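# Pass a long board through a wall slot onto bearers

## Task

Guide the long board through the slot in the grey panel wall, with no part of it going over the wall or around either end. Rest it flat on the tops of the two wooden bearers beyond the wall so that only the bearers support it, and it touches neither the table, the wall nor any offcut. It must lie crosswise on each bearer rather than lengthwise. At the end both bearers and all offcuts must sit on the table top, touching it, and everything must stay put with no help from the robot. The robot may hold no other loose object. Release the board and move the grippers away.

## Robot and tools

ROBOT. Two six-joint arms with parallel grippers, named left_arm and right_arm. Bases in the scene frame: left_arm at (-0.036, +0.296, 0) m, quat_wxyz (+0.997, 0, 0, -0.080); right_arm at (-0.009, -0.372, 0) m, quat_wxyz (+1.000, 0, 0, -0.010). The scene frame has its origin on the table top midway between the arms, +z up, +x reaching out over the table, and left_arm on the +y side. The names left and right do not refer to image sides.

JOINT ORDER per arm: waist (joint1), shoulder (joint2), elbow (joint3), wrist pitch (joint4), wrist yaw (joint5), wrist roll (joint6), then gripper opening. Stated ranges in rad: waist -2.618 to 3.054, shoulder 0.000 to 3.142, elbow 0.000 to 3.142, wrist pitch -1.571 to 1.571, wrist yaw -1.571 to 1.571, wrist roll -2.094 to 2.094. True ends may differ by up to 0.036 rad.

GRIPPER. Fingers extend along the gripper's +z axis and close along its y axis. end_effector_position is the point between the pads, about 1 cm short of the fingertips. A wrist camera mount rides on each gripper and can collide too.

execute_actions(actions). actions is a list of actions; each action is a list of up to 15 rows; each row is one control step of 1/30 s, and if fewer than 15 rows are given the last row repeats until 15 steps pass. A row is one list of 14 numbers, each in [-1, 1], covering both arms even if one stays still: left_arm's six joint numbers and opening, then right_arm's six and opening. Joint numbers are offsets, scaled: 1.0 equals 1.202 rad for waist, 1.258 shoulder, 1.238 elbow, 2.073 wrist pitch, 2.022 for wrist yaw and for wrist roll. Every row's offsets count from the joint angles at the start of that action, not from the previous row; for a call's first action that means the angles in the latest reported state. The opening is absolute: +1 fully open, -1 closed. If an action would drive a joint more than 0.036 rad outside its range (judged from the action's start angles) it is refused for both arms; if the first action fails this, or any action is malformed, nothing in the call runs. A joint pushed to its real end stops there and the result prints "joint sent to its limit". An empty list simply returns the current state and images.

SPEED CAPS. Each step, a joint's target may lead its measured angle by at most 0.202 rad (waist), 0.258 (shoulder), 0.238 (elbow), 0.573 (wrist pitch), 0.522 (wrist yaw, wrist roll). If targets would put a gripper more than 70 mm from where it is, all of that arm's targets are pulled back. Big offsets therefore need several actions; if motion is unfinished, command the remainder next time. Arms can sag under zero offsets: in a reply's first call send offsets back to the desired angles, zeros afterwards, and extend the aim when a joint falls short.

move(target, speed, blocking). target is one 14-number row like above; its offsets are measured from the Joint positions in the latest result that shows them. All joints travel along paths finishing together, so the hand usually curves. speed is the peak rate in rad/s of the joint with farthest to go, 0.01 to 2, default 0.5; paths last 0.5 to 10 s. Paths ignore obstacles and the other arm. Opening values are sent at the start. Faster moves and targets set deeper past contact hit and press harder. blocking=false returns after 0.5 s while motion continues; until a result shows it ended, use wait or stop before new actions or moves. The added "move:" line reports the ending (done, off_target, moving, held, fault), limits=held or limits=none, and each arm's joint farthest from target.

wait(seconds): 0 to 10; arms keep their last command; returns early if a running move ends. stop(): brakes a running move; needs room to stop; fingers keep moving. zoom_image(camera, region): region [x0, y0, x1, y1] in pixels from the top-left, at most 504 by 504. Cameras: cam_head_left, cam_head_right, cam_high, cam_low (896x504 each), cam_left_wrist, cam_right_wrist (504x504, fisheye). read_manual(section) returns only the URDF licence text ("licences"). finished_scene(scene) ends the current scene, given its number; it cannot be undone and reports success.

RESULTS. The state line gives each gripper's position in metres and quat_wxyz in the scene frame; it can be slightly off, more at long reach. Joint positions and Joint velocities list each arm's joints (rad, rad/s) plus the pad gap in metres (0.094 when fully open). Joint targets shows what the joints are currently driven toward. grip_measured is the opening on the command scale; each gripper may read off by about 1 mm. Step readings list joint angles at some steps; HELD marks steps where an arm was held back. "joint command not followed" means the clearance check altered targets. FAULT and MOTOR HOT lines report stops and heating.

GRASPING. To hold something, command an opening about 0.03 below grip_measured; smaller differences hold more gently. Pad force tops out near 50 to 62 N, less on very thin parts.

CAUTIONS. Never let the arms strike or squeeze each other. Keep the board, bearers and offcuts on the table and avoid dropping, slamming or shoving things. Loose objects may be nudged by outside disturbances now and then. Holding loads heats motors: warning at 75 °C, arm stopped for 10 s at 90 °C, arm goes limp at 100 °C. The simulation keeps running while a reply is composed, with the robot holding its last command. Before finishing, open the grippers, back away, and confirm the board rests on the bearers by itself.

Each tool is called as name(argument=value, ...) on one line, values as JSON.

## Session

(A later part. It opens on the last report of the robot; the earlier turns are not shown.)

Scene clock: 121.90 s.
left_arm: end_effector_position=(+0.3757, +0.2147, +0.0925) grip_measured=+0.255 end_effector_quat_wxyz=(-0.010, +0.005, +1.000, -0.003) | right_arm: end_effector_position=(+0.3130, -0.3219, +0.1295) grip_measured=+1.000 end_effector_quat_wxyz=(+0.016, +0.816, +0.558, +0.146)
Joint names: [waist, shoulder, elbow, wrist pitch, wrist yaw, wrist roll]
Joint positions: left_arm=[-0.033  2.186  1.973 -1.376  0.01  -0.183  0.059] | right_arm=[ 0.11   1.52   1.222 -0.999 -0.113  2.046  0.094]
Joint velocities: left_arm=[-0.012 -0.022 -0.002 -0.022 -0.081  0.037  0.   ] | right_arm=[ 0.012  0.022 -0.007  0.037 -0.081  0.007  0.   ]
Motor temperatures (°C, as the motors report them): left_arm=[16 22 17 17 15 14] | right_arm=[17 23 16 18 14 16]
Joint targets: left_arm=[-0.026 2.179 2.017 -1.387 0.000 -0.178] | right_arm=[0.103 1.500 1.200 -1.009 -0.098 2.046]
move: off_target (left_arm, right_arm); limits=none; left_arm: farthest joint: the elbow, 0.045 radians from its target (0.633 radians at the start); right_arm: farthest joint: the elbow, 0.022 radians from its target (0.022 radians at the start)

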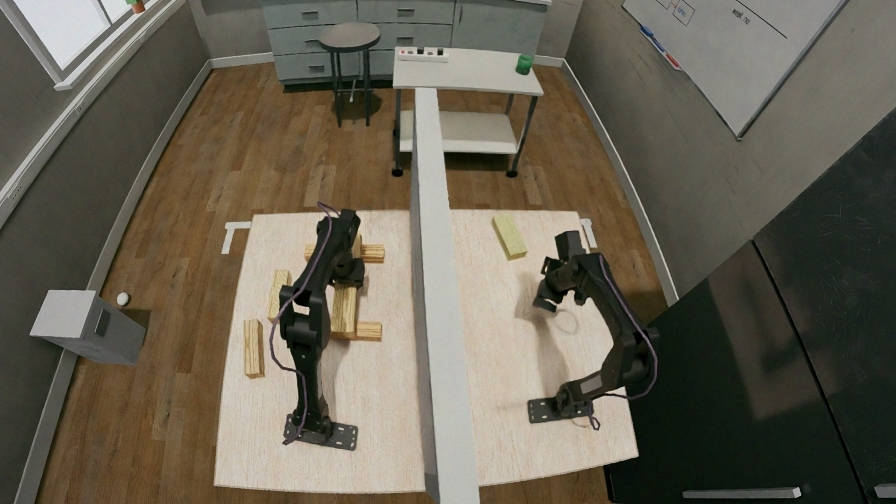

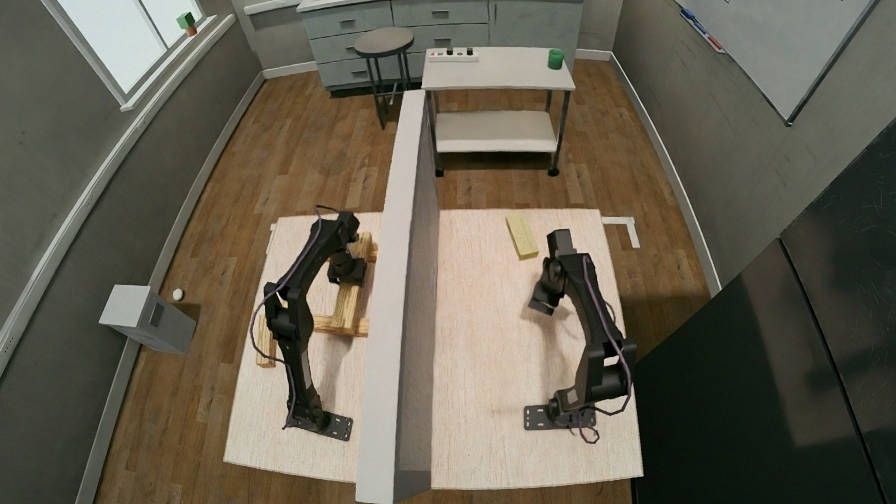

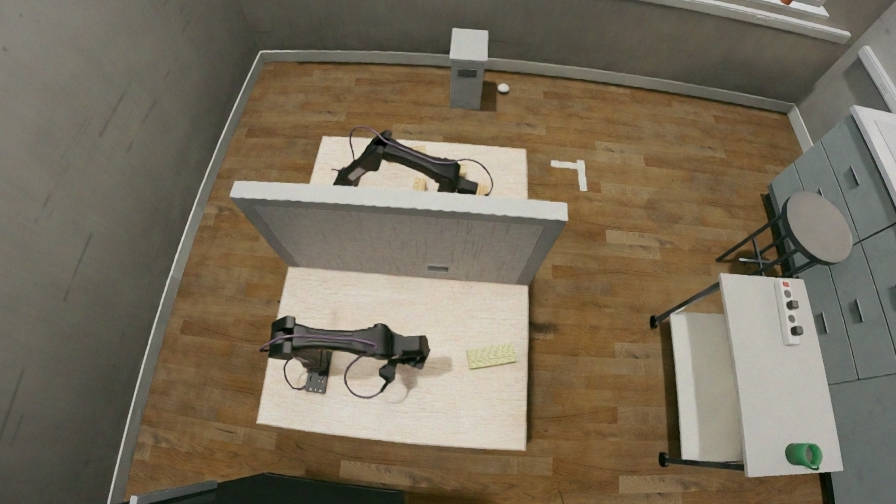

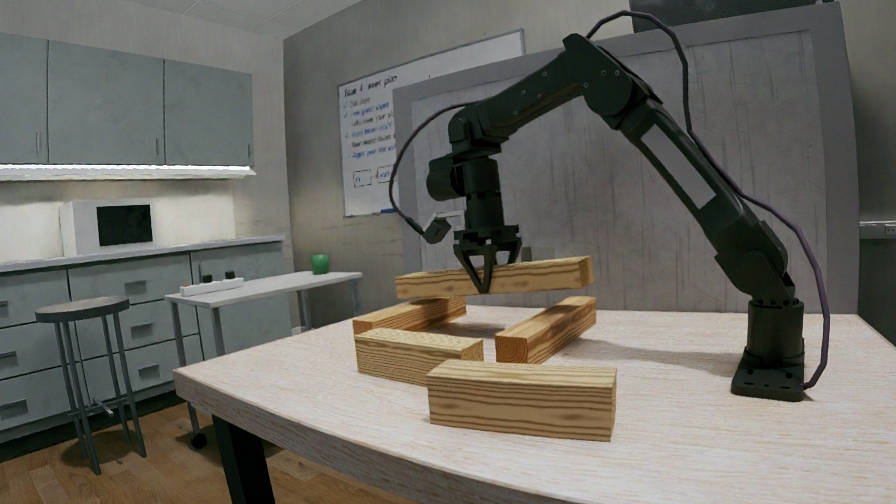

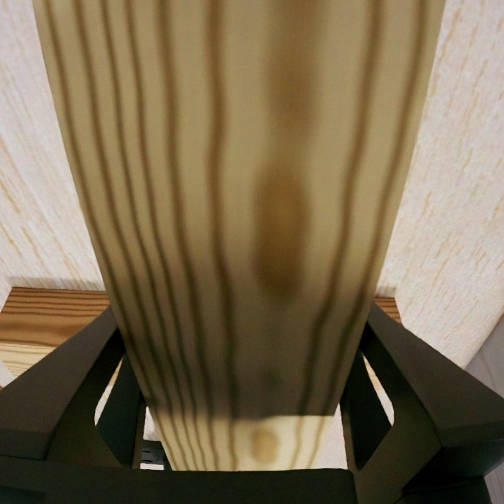

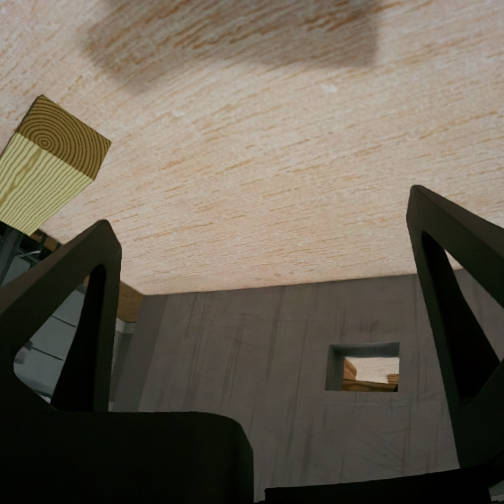

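execute_actions(actions=[[[0.0058,-0.0389,-0.0165,0.0079,-0.0049,0.0025,0.0,-0.0058,-0.0159,-0.0178,-0.0048,0.0074,0,1],[0.0058,-0.0420,-0.0233,0.0120,-0.0049,0.0025,0.0,-0.0058,-0.0159,-0.0178,-0.0048,0.0074,0,1],[0.0058,-0.0452,-0.0300,0.0161,-0.0049,0.0025,0.0,-0.0058,-0.0159,-0.0178,-0.0048,0.0074,0,1],[0.0058,-0.0483,-0.0368,0.0202,-0.0049,0.0025,0.0,-0.0058,-0.0159,-0.0178,-0.0048,0.0074,0,1],[0.0058,-0.0514,-0.0436,0.0243,-0.0049,0.0025,0.0,-0.0058,-0.0159,-0.0178,-0.0048,0.0074,0,1],[0.0058,-0.0545,-0.0504,0.0284,-0.0049,0.0025,0.0,-0.0058,-0.0159,-0.0178,-0.0048,0.0074,0,1],[0.0058,-0.0577,-0.0572,0.0324,-0.0049,0.0025,0.0,-0.0058,-0.0159,-0.0178,-0.0048,0.0074,0,1],[0.0058,-0.0608,-0.0640,0.0365,-0.0049,0.0025,0.0,-0.0058,-0.0159,-0.0178,-0.0048,0.0074,0,1],[0.0058,-0.0639,-0.0708,0.0406,-0.0049,0.0025,0.0,-0.0058,-0.0159,-0.0178,-0.0048,0.0074,0,1],[0.0058,-0.0670,-0.0775,0.0447,-0.0049,0.0025,0.0,-0.0058,-0.0159,-0.0178,-0.0048,0.0074,0,1],[0.0058,-0.0702,-0.0843,0.0488,-0.0049,0.0025,0.0,-0.0058,-0.0159,-0.0178,-0.0048,0.0074,0,1],[0.0058,-0.0733,-0.0911,0.0529,-0.0049,0.0025,0.0,-0.0058,-0.0159,-0.0178,-0.0048,0.0074,0,1],[0.0058,-0.0764,-0.0979,0.0570,-0.0049,0.0025,0.0,-0.0058,-0.0159,-0.0178,-0.0048,0.0074,0,1],[0.0058,-0.0795,-0.1047,0.0610,-0.0049,0.0025,0.0,-0.0058,-0.0159,-0.0178,-0.0048,0.0074,0,1],[0.0058,-0.0827,-0.1115,0.0651,-0.0049,0.0025,0.0,-0.0058,-0.0159,-0.0178,-0.0048,0.0074,0,1]]])

wait(seconds=0.4)

zoom_image(camera="cam_low", region=[340, 200, 640, 380])

Scene clock: 124.17 s.
left_arm: end_effector_position=(+0.3693, +0.2159, +0.0825) grip_measured=+0.255 end_effector_quat_wxyz=(-0.001, +0.005, +1.000, -0.005) | right_arm: end_effector_position=(+0.3130, -0.3219, +0.1295) grip_measured=+1.000 end_effector_quat_wxyz=(+0.016, +0.816, +0.558, +0.146)
Joint names: [waist, shoulder, elbow, wrist pitch, wrist yaw, wrist roll]
Joint positions: left_arm=[-0.033  2.136  1.854 -1.289  0.01  -0.183  0.059] | right_arm=[ 0.11   1.52   1.222 -0.999 -0.113  2.046  0.094]
Joint velocities: left_arm=[-0.007 -0.12  -0.242  0.271  0.007 -0.007  0.   ] | right_arm=[ 0.002  0.002  0.002  0.022 -0.051  0.007  0.   ]
Motor temperatures (°C, as the motors report them): left_arm=[16 22 18 17 15 14] | right_arm=[17 23 16 18 14 16]
Joint targets: left_arm=[-0.026 2.082 1.834 -1.241 -0.000 -0.179] | right_arm=[0.103 1.500 1.200 -1.009 -0.098 2.046]
Step readings (joint positions):
0: left_arm=[-0.033 2.186 1.973 -1.376 0.010 -0.183] | right_arm=[0.110 1.520 1.222 -0.999 -0.113 2.046]
1: left_arm=[-0.033 2.186 1.971 -1.375 0.010 -0.183] | right_arm=[0.110 1.520 1.222 -0.999 -0.113 2.046]
2: left_arm=[-0.033 2.183 1.965 -1.370 0.010 -0.183] | right_arm=[0.110 1.520 1.222 -0.999 -0.113 2.046]
4: left_arm=[-0.033 2.177 1.948 -1.361 0.010 -0.183] | right_arm=[0.110 1.520 1.222 -0.999 -0.113 2.046]
8: left_arm=[-0.033 2.164 1.913 -1.341 0.010 -0.183] | right_arm=[0.110 1.520 1.222 -0.999 -0.113 2.046]
15: Joint positions above

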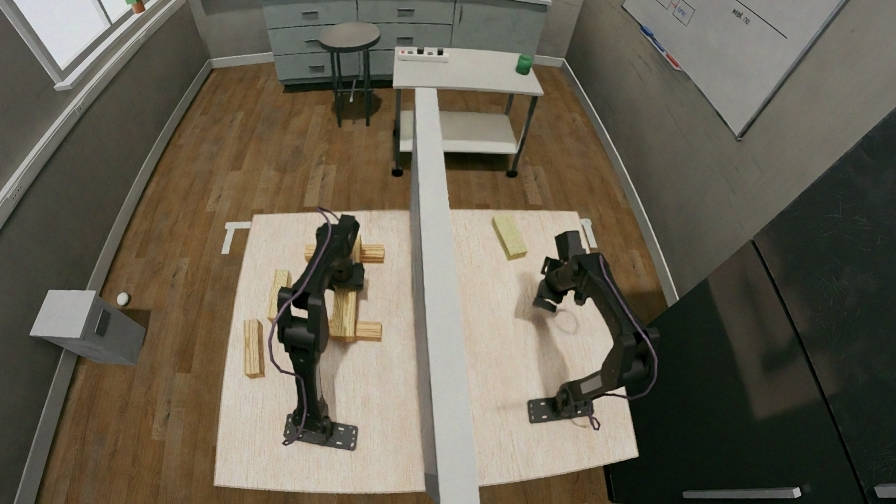

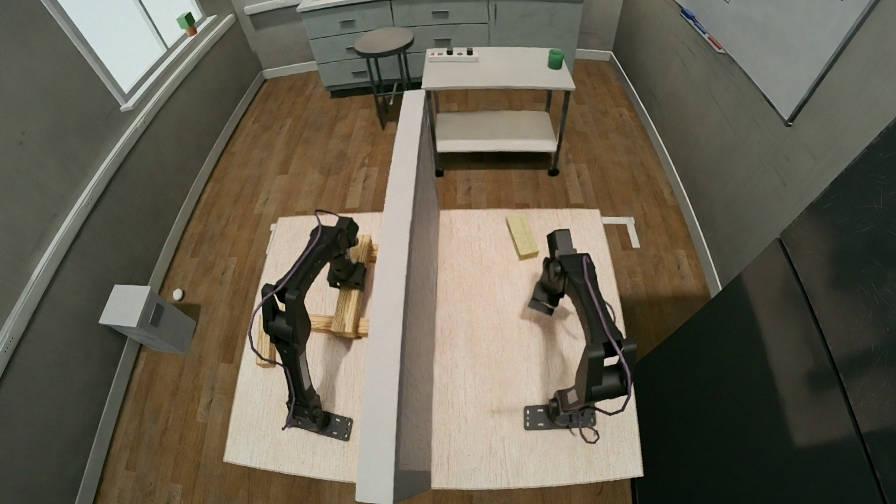

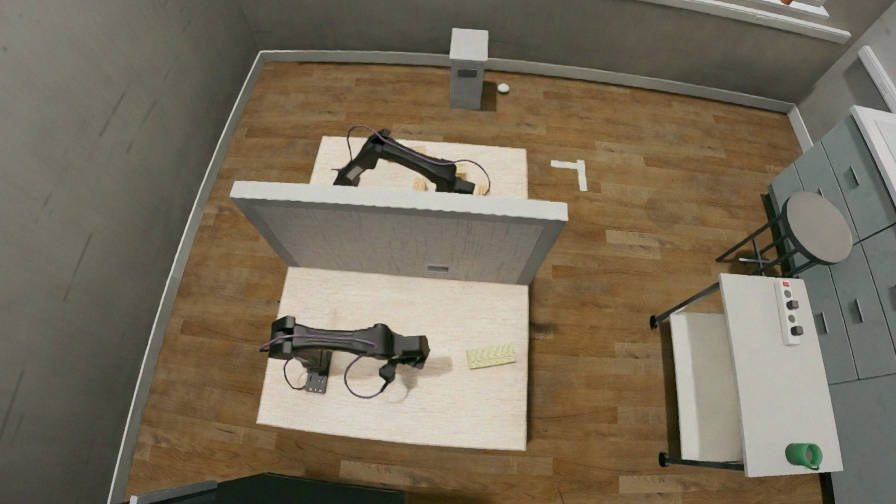

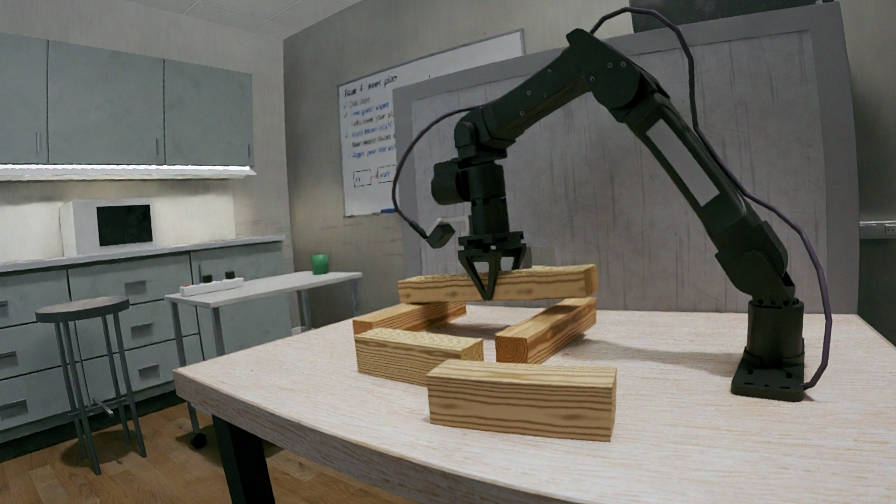

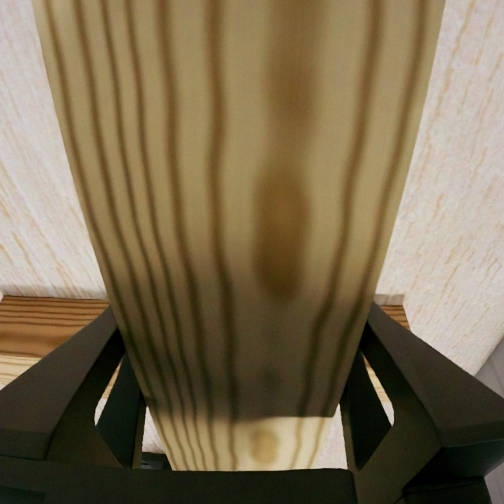

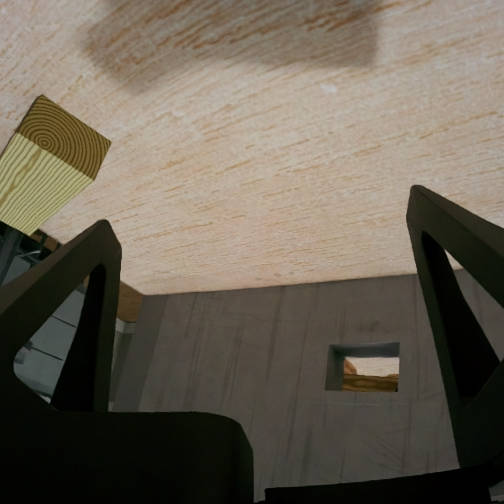

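Scene clock: 124.57 s.
left_arm: end_effector_position=(+0.3737, +0.2151, +0.0820) grip_measured=+0.255 end_effector_quat_wxyz=(+0.011, +0.005, +1.000, -0.007) | right_arm: end_effector_position=(+0.3130, -0.3219, +0.1295) grip_measured=+1.000 end_effector_quat_wxyz=(+0.016, +0.816, +0.558, +0.146)
Joint names: [waist, shoulder, elbow, wrist pitch, wrist yaw, wrist roll]
Joint positions: left_arm=[-0.033  2.129  1.841 -1.258  0.01  -0.183  0.059] | right_arm=[ 0.11   1.52   1.222 -0.999 -0.113  2.046  0.094]
Joint velocities: left_arm=[-0.002 -0.002 -0.002 -0.022 -0.051  0.037  0.001] | right_arm=[-0.002 -0.002 -0.017  0.007 -0.037 -0.022  0.   ]
Motor temperatures (°C, as the motors report them): left_arm=[16 23 18 17 15 14] | right_arm=[17 23 16 18 14 16]
Joint targets: left_arm=[-0.026 2.082 1.834 -1.241 -0.000 -0.179] | right_arm=[0.103 1.500 1.200 -1.009 -0.098 2.046]
wait: 0.40 s; no rest

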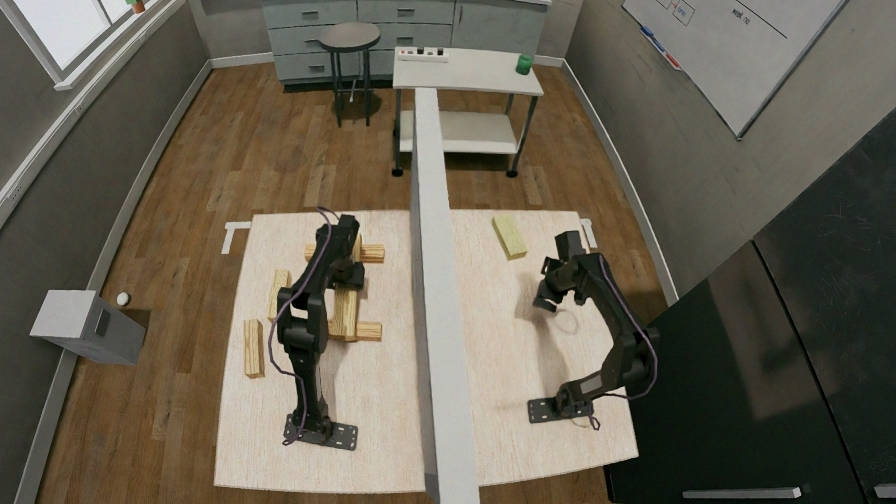

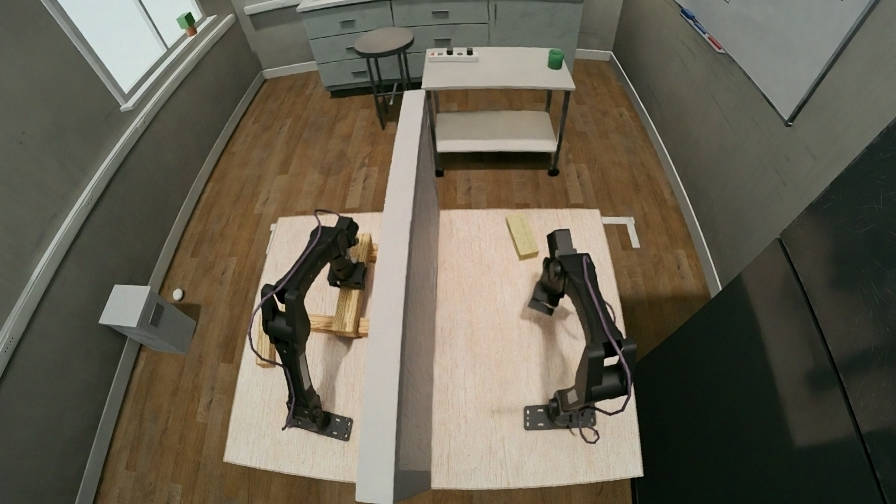

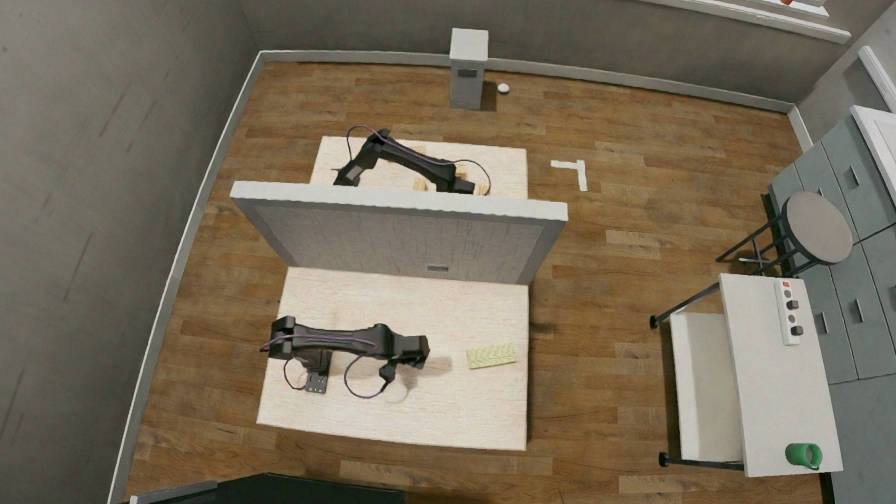

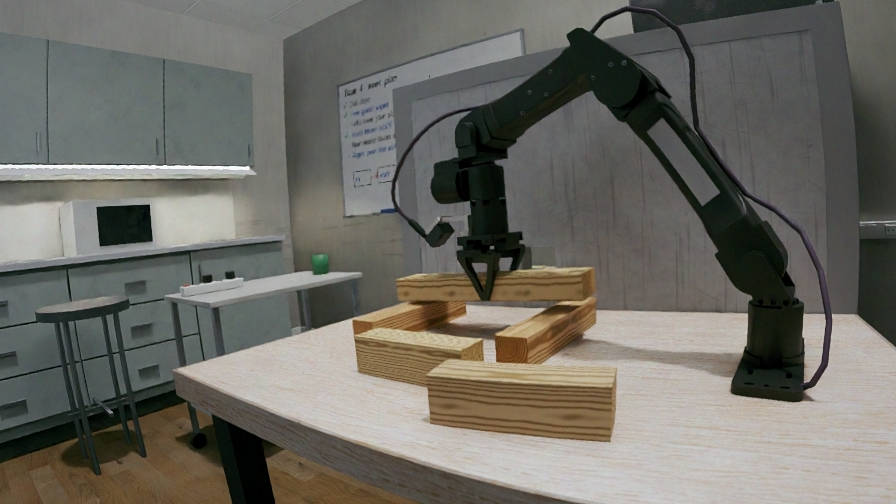

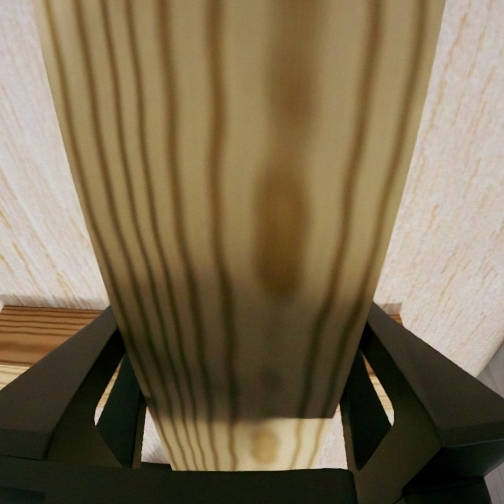

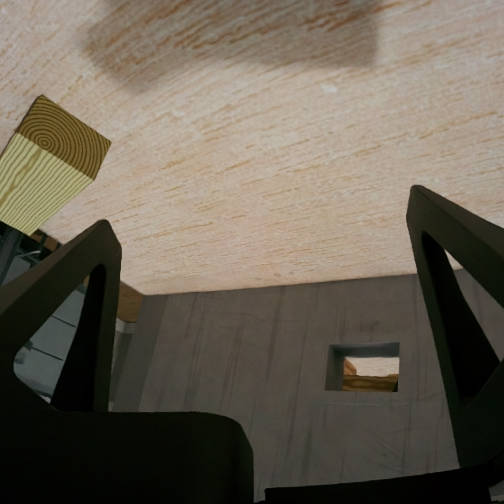

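Region (340, 200, 640, 380) of cam_low's 896x504 image, scaled by 1.680, with more detail than that image has; it fills the top 302 rows of this view, and the rest is white.

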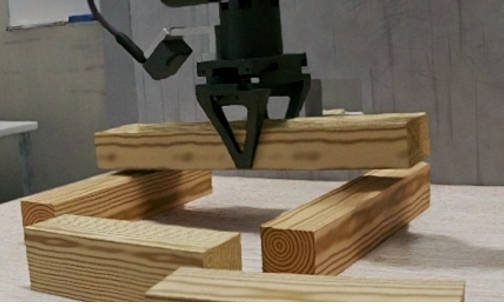

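execute_actions(actions=[[[0.0058,-0.0046,-0.0057,0.0101,-0.0049,0.002,0.0,-0.0058,-0.0159,-0.0178,-0.0048,0.0074,0,1],[0.0058,-0.0037,-0.0057,0.0119,-0.0049,0.002,0.0,-0.0058,-0.0159,-0.0178,-0.0048,0.0074,0,1],[0.0058,-0.0027,-0.0057,0.0138,-0.0049,0.002,0.0,-0.0058,-0.0159,-0.0178,-0.0048,0.0074,0,1],[0.0058,-0.0018,-0.0057,0.0157,-0.0049,0.002,0.0,-0.0058,-0.0159,-0.0178,-0.0048,0.0074,0,1],[0.0058,-0.0008,-0.0057,0.0176,-0.0049,0.002,0.0,-0.0058,-0.0159,-0.0178,-0.0048,0.0074,0,1],[0.0058,0.0001,-0.0057,0.0194,-0.0049,0.002,0.0,-0.0058,-0.0159,-0.0178,-0.0048,0.0074,0,1],[0.0058,0.0011,-0.0057,0.0213,-0.0049,0.002,0.0,-0.0058,-0.0159,-0.0178,-0.0048,0.0074,0,1],[0.0058,0.0020,-0.0057,0.0232,-0.0049,0.002,0.0,-0.0058,-0.0159,-0.0178,-0.0048,0.0074,0,1],[0.0058,0.0030,-0.0057,0.0250,-0.0049,0.002,0.0,-0.0058,-0.0159,-0.0178,-0.0048,0.0074,0,1],[0.0058,0.0039,-0.0057,0.0269,-0.0049,0.002,0.0,-0.0058,-0.0159,-0.0178,-0.0048,0.0074,0,1],[0.0058,0.0049,-0.0057,0.0288,-0.0049,0.002,0.0,-0.0058,-0.0159,-0.0178,-0.0048,0.0074,0,1],[0.0058,0.0058,-0.0057,0.0306,-0.0049,0.002,0.0,-0.0058,-0.0159,-0.0178,-0.0048,0.0074,0,1],[0.0058,0.0068,-0.0057,0.0325,-0.0049,0.002,0.0,-0.0058,-0.0159,-0.0178,-0.0048,0.0074,0,1],[0.0058,0.0077,-0.0057,0.0344,-0.0049,0.002,0.0,-0.0058,-0.0159,-0.0178,-0.0048,0.0074,0,1],[0.0058,0.0087,-0.0057,0.0362,-0.0049,0.002,0.0,-0.0058,-0.0159,-0.0178,-0.0048,0.0074,0,1]]])

wait(seconds=0.4)

zoom_image(camera="cam_low", region=[340, 200, 640, 380])

Scene clock: 126.43 s.
left_arm: end_effector_position=(+0.3834, +0.2131, +0.0784) grip_measured=+0.255 end_effector_quat_wxyz=(+0.026, +0.005, +1.000, -0.010) | right_arm: end_effector_position=(+0.3130, -0.3219, +0.1295) grip_measured=+1.000 end_effector_quat_wxyz=(+0.016, +0.816, +0.558, +0.146)
Joint names: [waist, shoulder, elbow, wrist pitch, wrist yaw, wrist roll]
Joint positions: left_arm=[-0.033  2.139  1.841 -1.217  0.01  -0.183  0.059] | right_arm=[ 0.11   1.52   1.222 -0.999 -0.113  2.046  0.094]
Joint velocities: left_arm=[-0.022  0.081 -0.002  0.051 -0.037  0.022  0.001] | right_arm=[-0.007 -0.002 -0.017 -0.051  0.007 -0.051  0.   ]
Motor temperatures (°C, as the motors report them): left_arm=[16 23 17 17 15 14] | right_arm=[17 23 16 18 14 16]
Joint targets: left_arm=[-0.026 2.140 1.834 -1.183 -0.000 -0.179] | right_arm=[0.103 1.500 1.200 -1.009 -0.098 2.046]
Step readings (joint positions):
0: left_arm=[-0.033 2.129 1.841 -1.257 0.010 -0.183] | right_arm=[0.110 1.520 1.222 -0.999 -0.113 2.046]
1: left_arm=[-0.033 2.129 1.841 -1.257 0.010 -0.183] | right_arm=[0.110 1.520 1.222 -0.999 -0.113 2.046]
2: left_arm=[-0.033 2.129 1.841 -1.256 0.010 -0.183] | right_arm=[0.110 1.520 1.222 -0.999 -0.113 2.046]
4: left_arm=[-0.033 2.129 1.841 -1.253 0.010 -0.183] | right_arm=[0.110 1.520 1.222 -0.999 -0.113 2.046]
8: left_arm=[-0.033 2.129 1.841 -1.242 0.010 -0.183] | right_arm=[0.110 1.520 1.222 -0.999 -0.113 2.046]
15: Joint positions above

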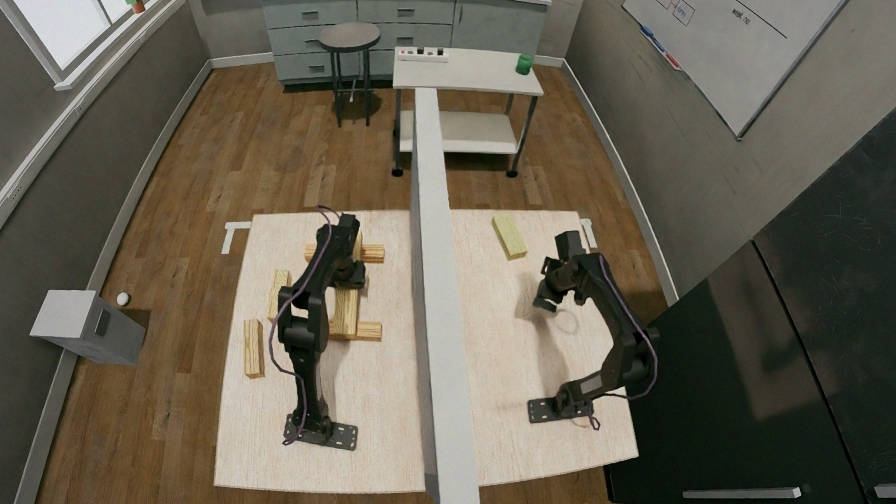

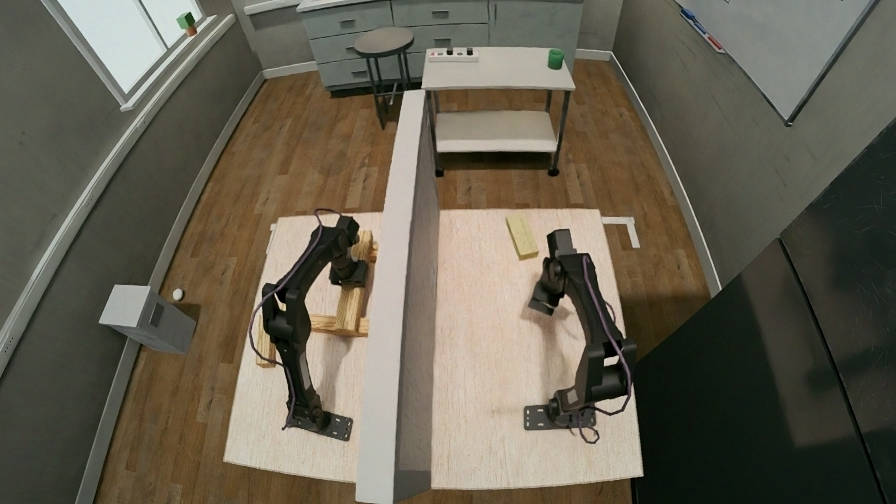

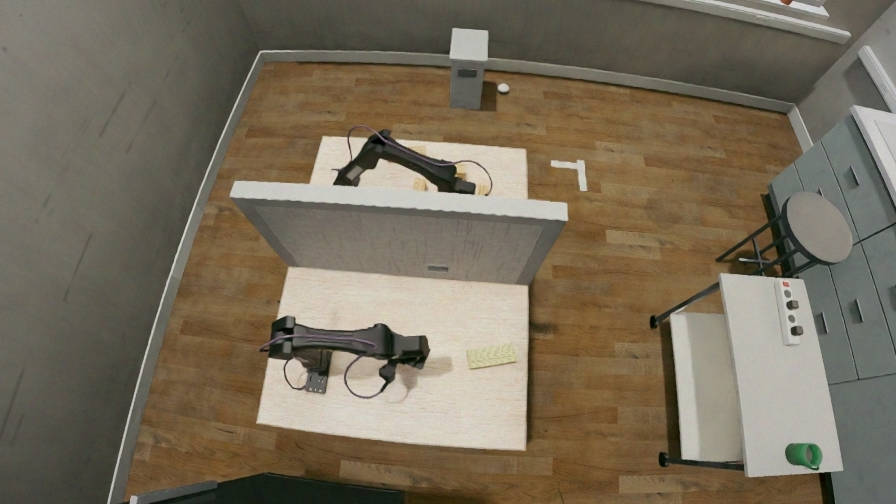

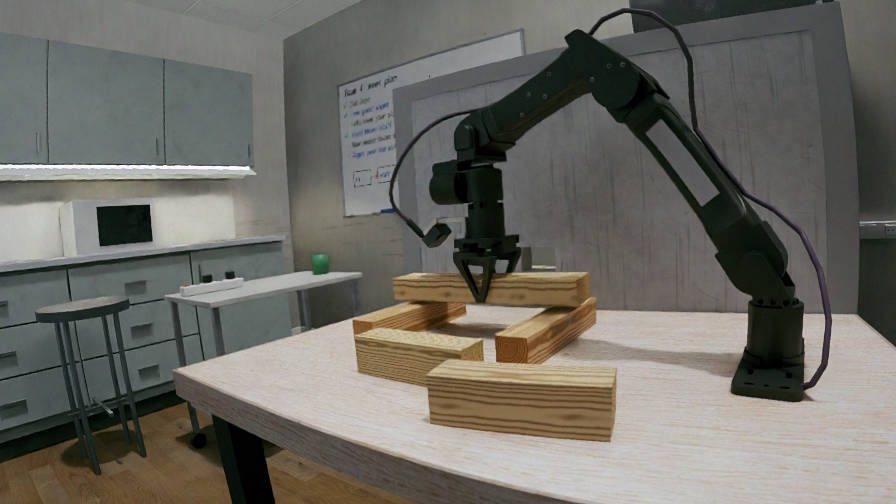

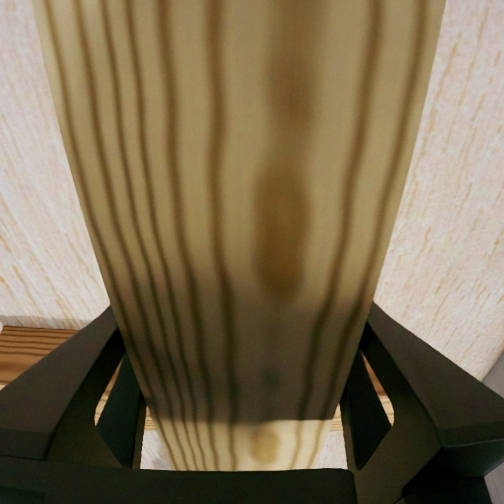

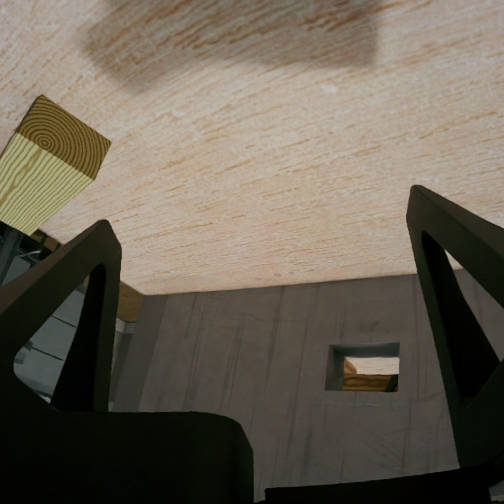

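Scene clock: 126.83 s.
left_arm: end_effector_position=(+0.3864, +0.2126, +0.0745) grip_measured=+0.255 end_effector_quat_wxyz=(+0.029, +0.005, +1.000, -0.010) | right_arm: end_effector_position=(+0.3130, -0.3219, +0.1295) grip_measured=+1.000 end_effector_quat_wxyz=(+0.016, +0.816, +0.558, +0.146)
Joint names: [waist, shoulder, elbow, wrist pitch, wrist yaw, wrist roll]
Joint positions: left_arm=[-0.033  2.149  1.841 -1.203  0.01  -0.183  0.059] | right_arm=[ 0.11   1.52   1.222 -0.999 -0.113  2.046  0.094]
Joint velocities: left_arm=[-0.002 -0.007  0.007  0.022 -0.007 -0.022 -0.001] | right_arm=[-0.002  0.002 -0.022 -0.051  0.037 -0.007  0.   ]
Motor temperatures (°C, as the motors report them): left_arm=[16 23 17 17 15 14] | right_arm=[17 23 16 18 14 16]
Joint targets: left_arm=[-0.026 2.140 1.834 -1.183 -0.000 -0.179] | right_arm=[0.103 1.500 1.200 -1.009 -0.098 2.046]
wait: 0.40 s; no rest

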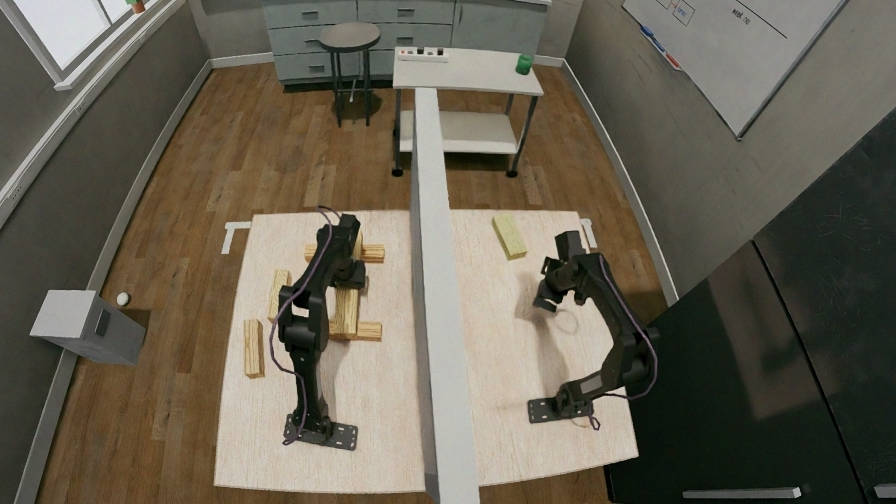

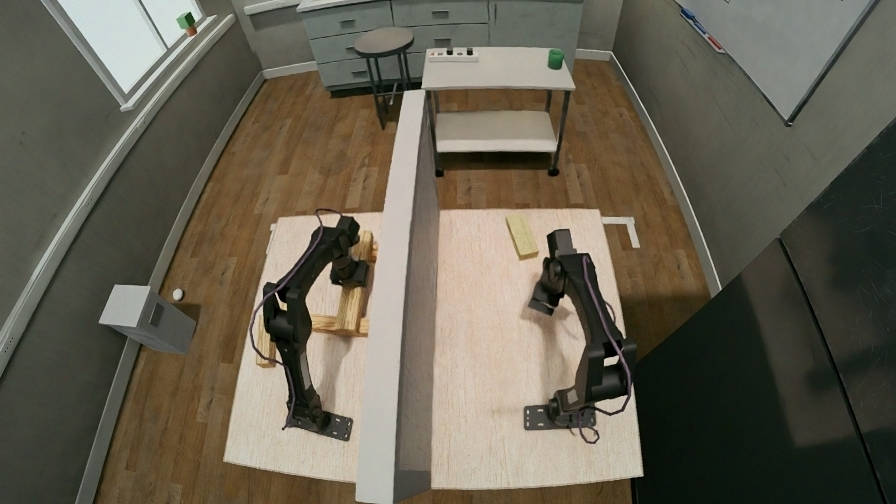

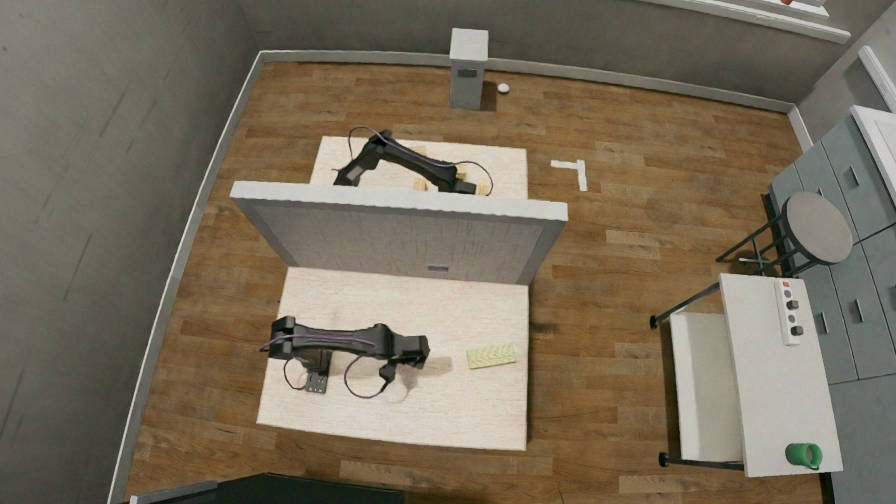

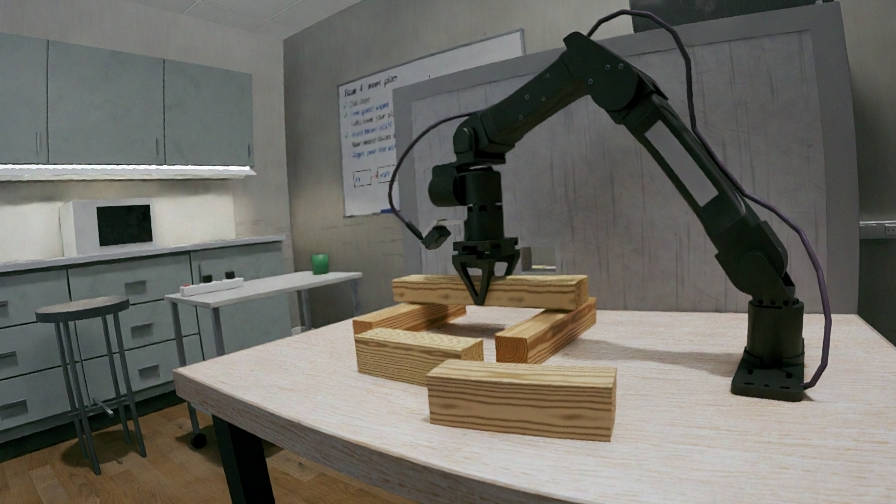

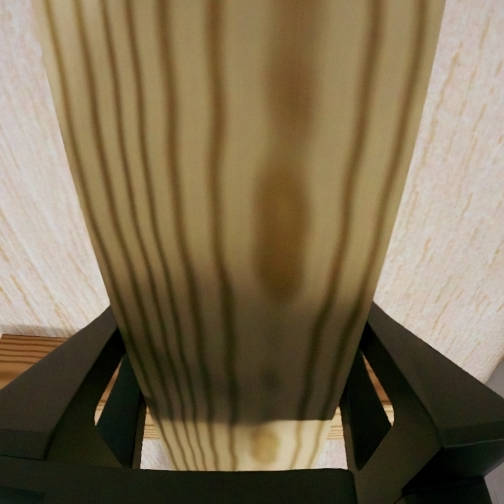

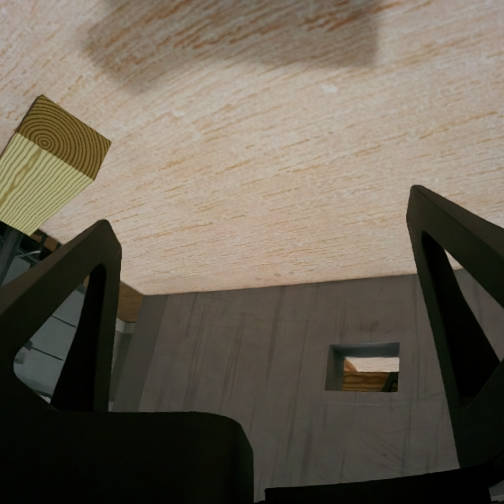

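Region (340, 200, 640, 380) of cam_low's 896x504 image, scaled by 1.680, with more detail than that image has; it fills the top 302 rows of this view, and the rest is white.

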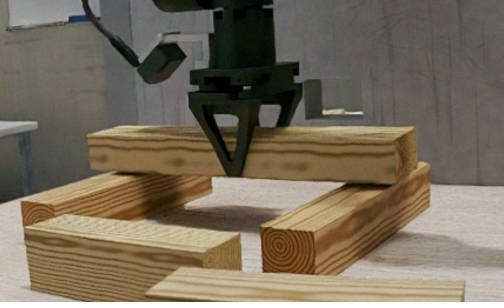

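zoom_image(camera="cam_head_right", region=[250, 200, 410, 360])

zoom_image(camera="cam_head_left", region=[270, 200, 430, 360])

Region (250, 200, 410, 360) of cam_head_right's 896x504 image, scaled by 3.150, with more detail than that image has.

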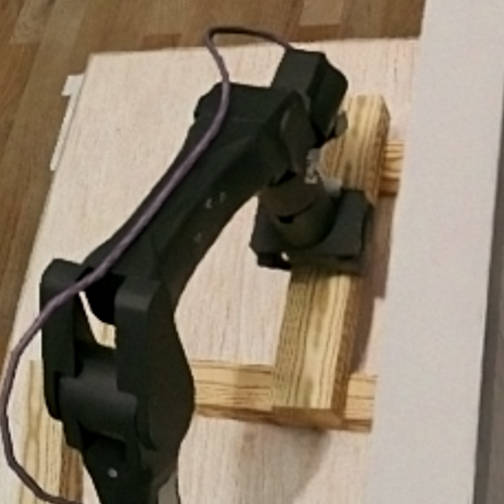

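Region (270, 200, 430, 360) of cam_head_left's 896x504 image, scaled by 3.150, with more detail than that image has.

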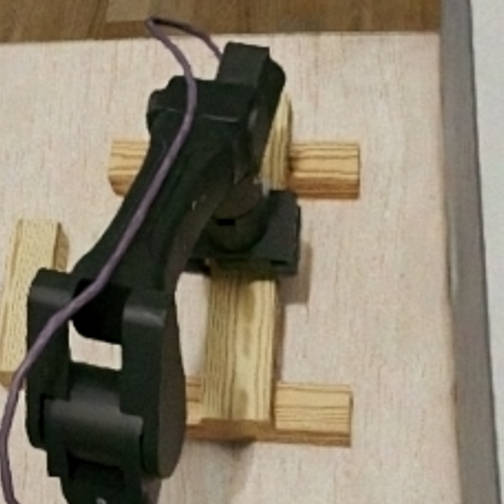

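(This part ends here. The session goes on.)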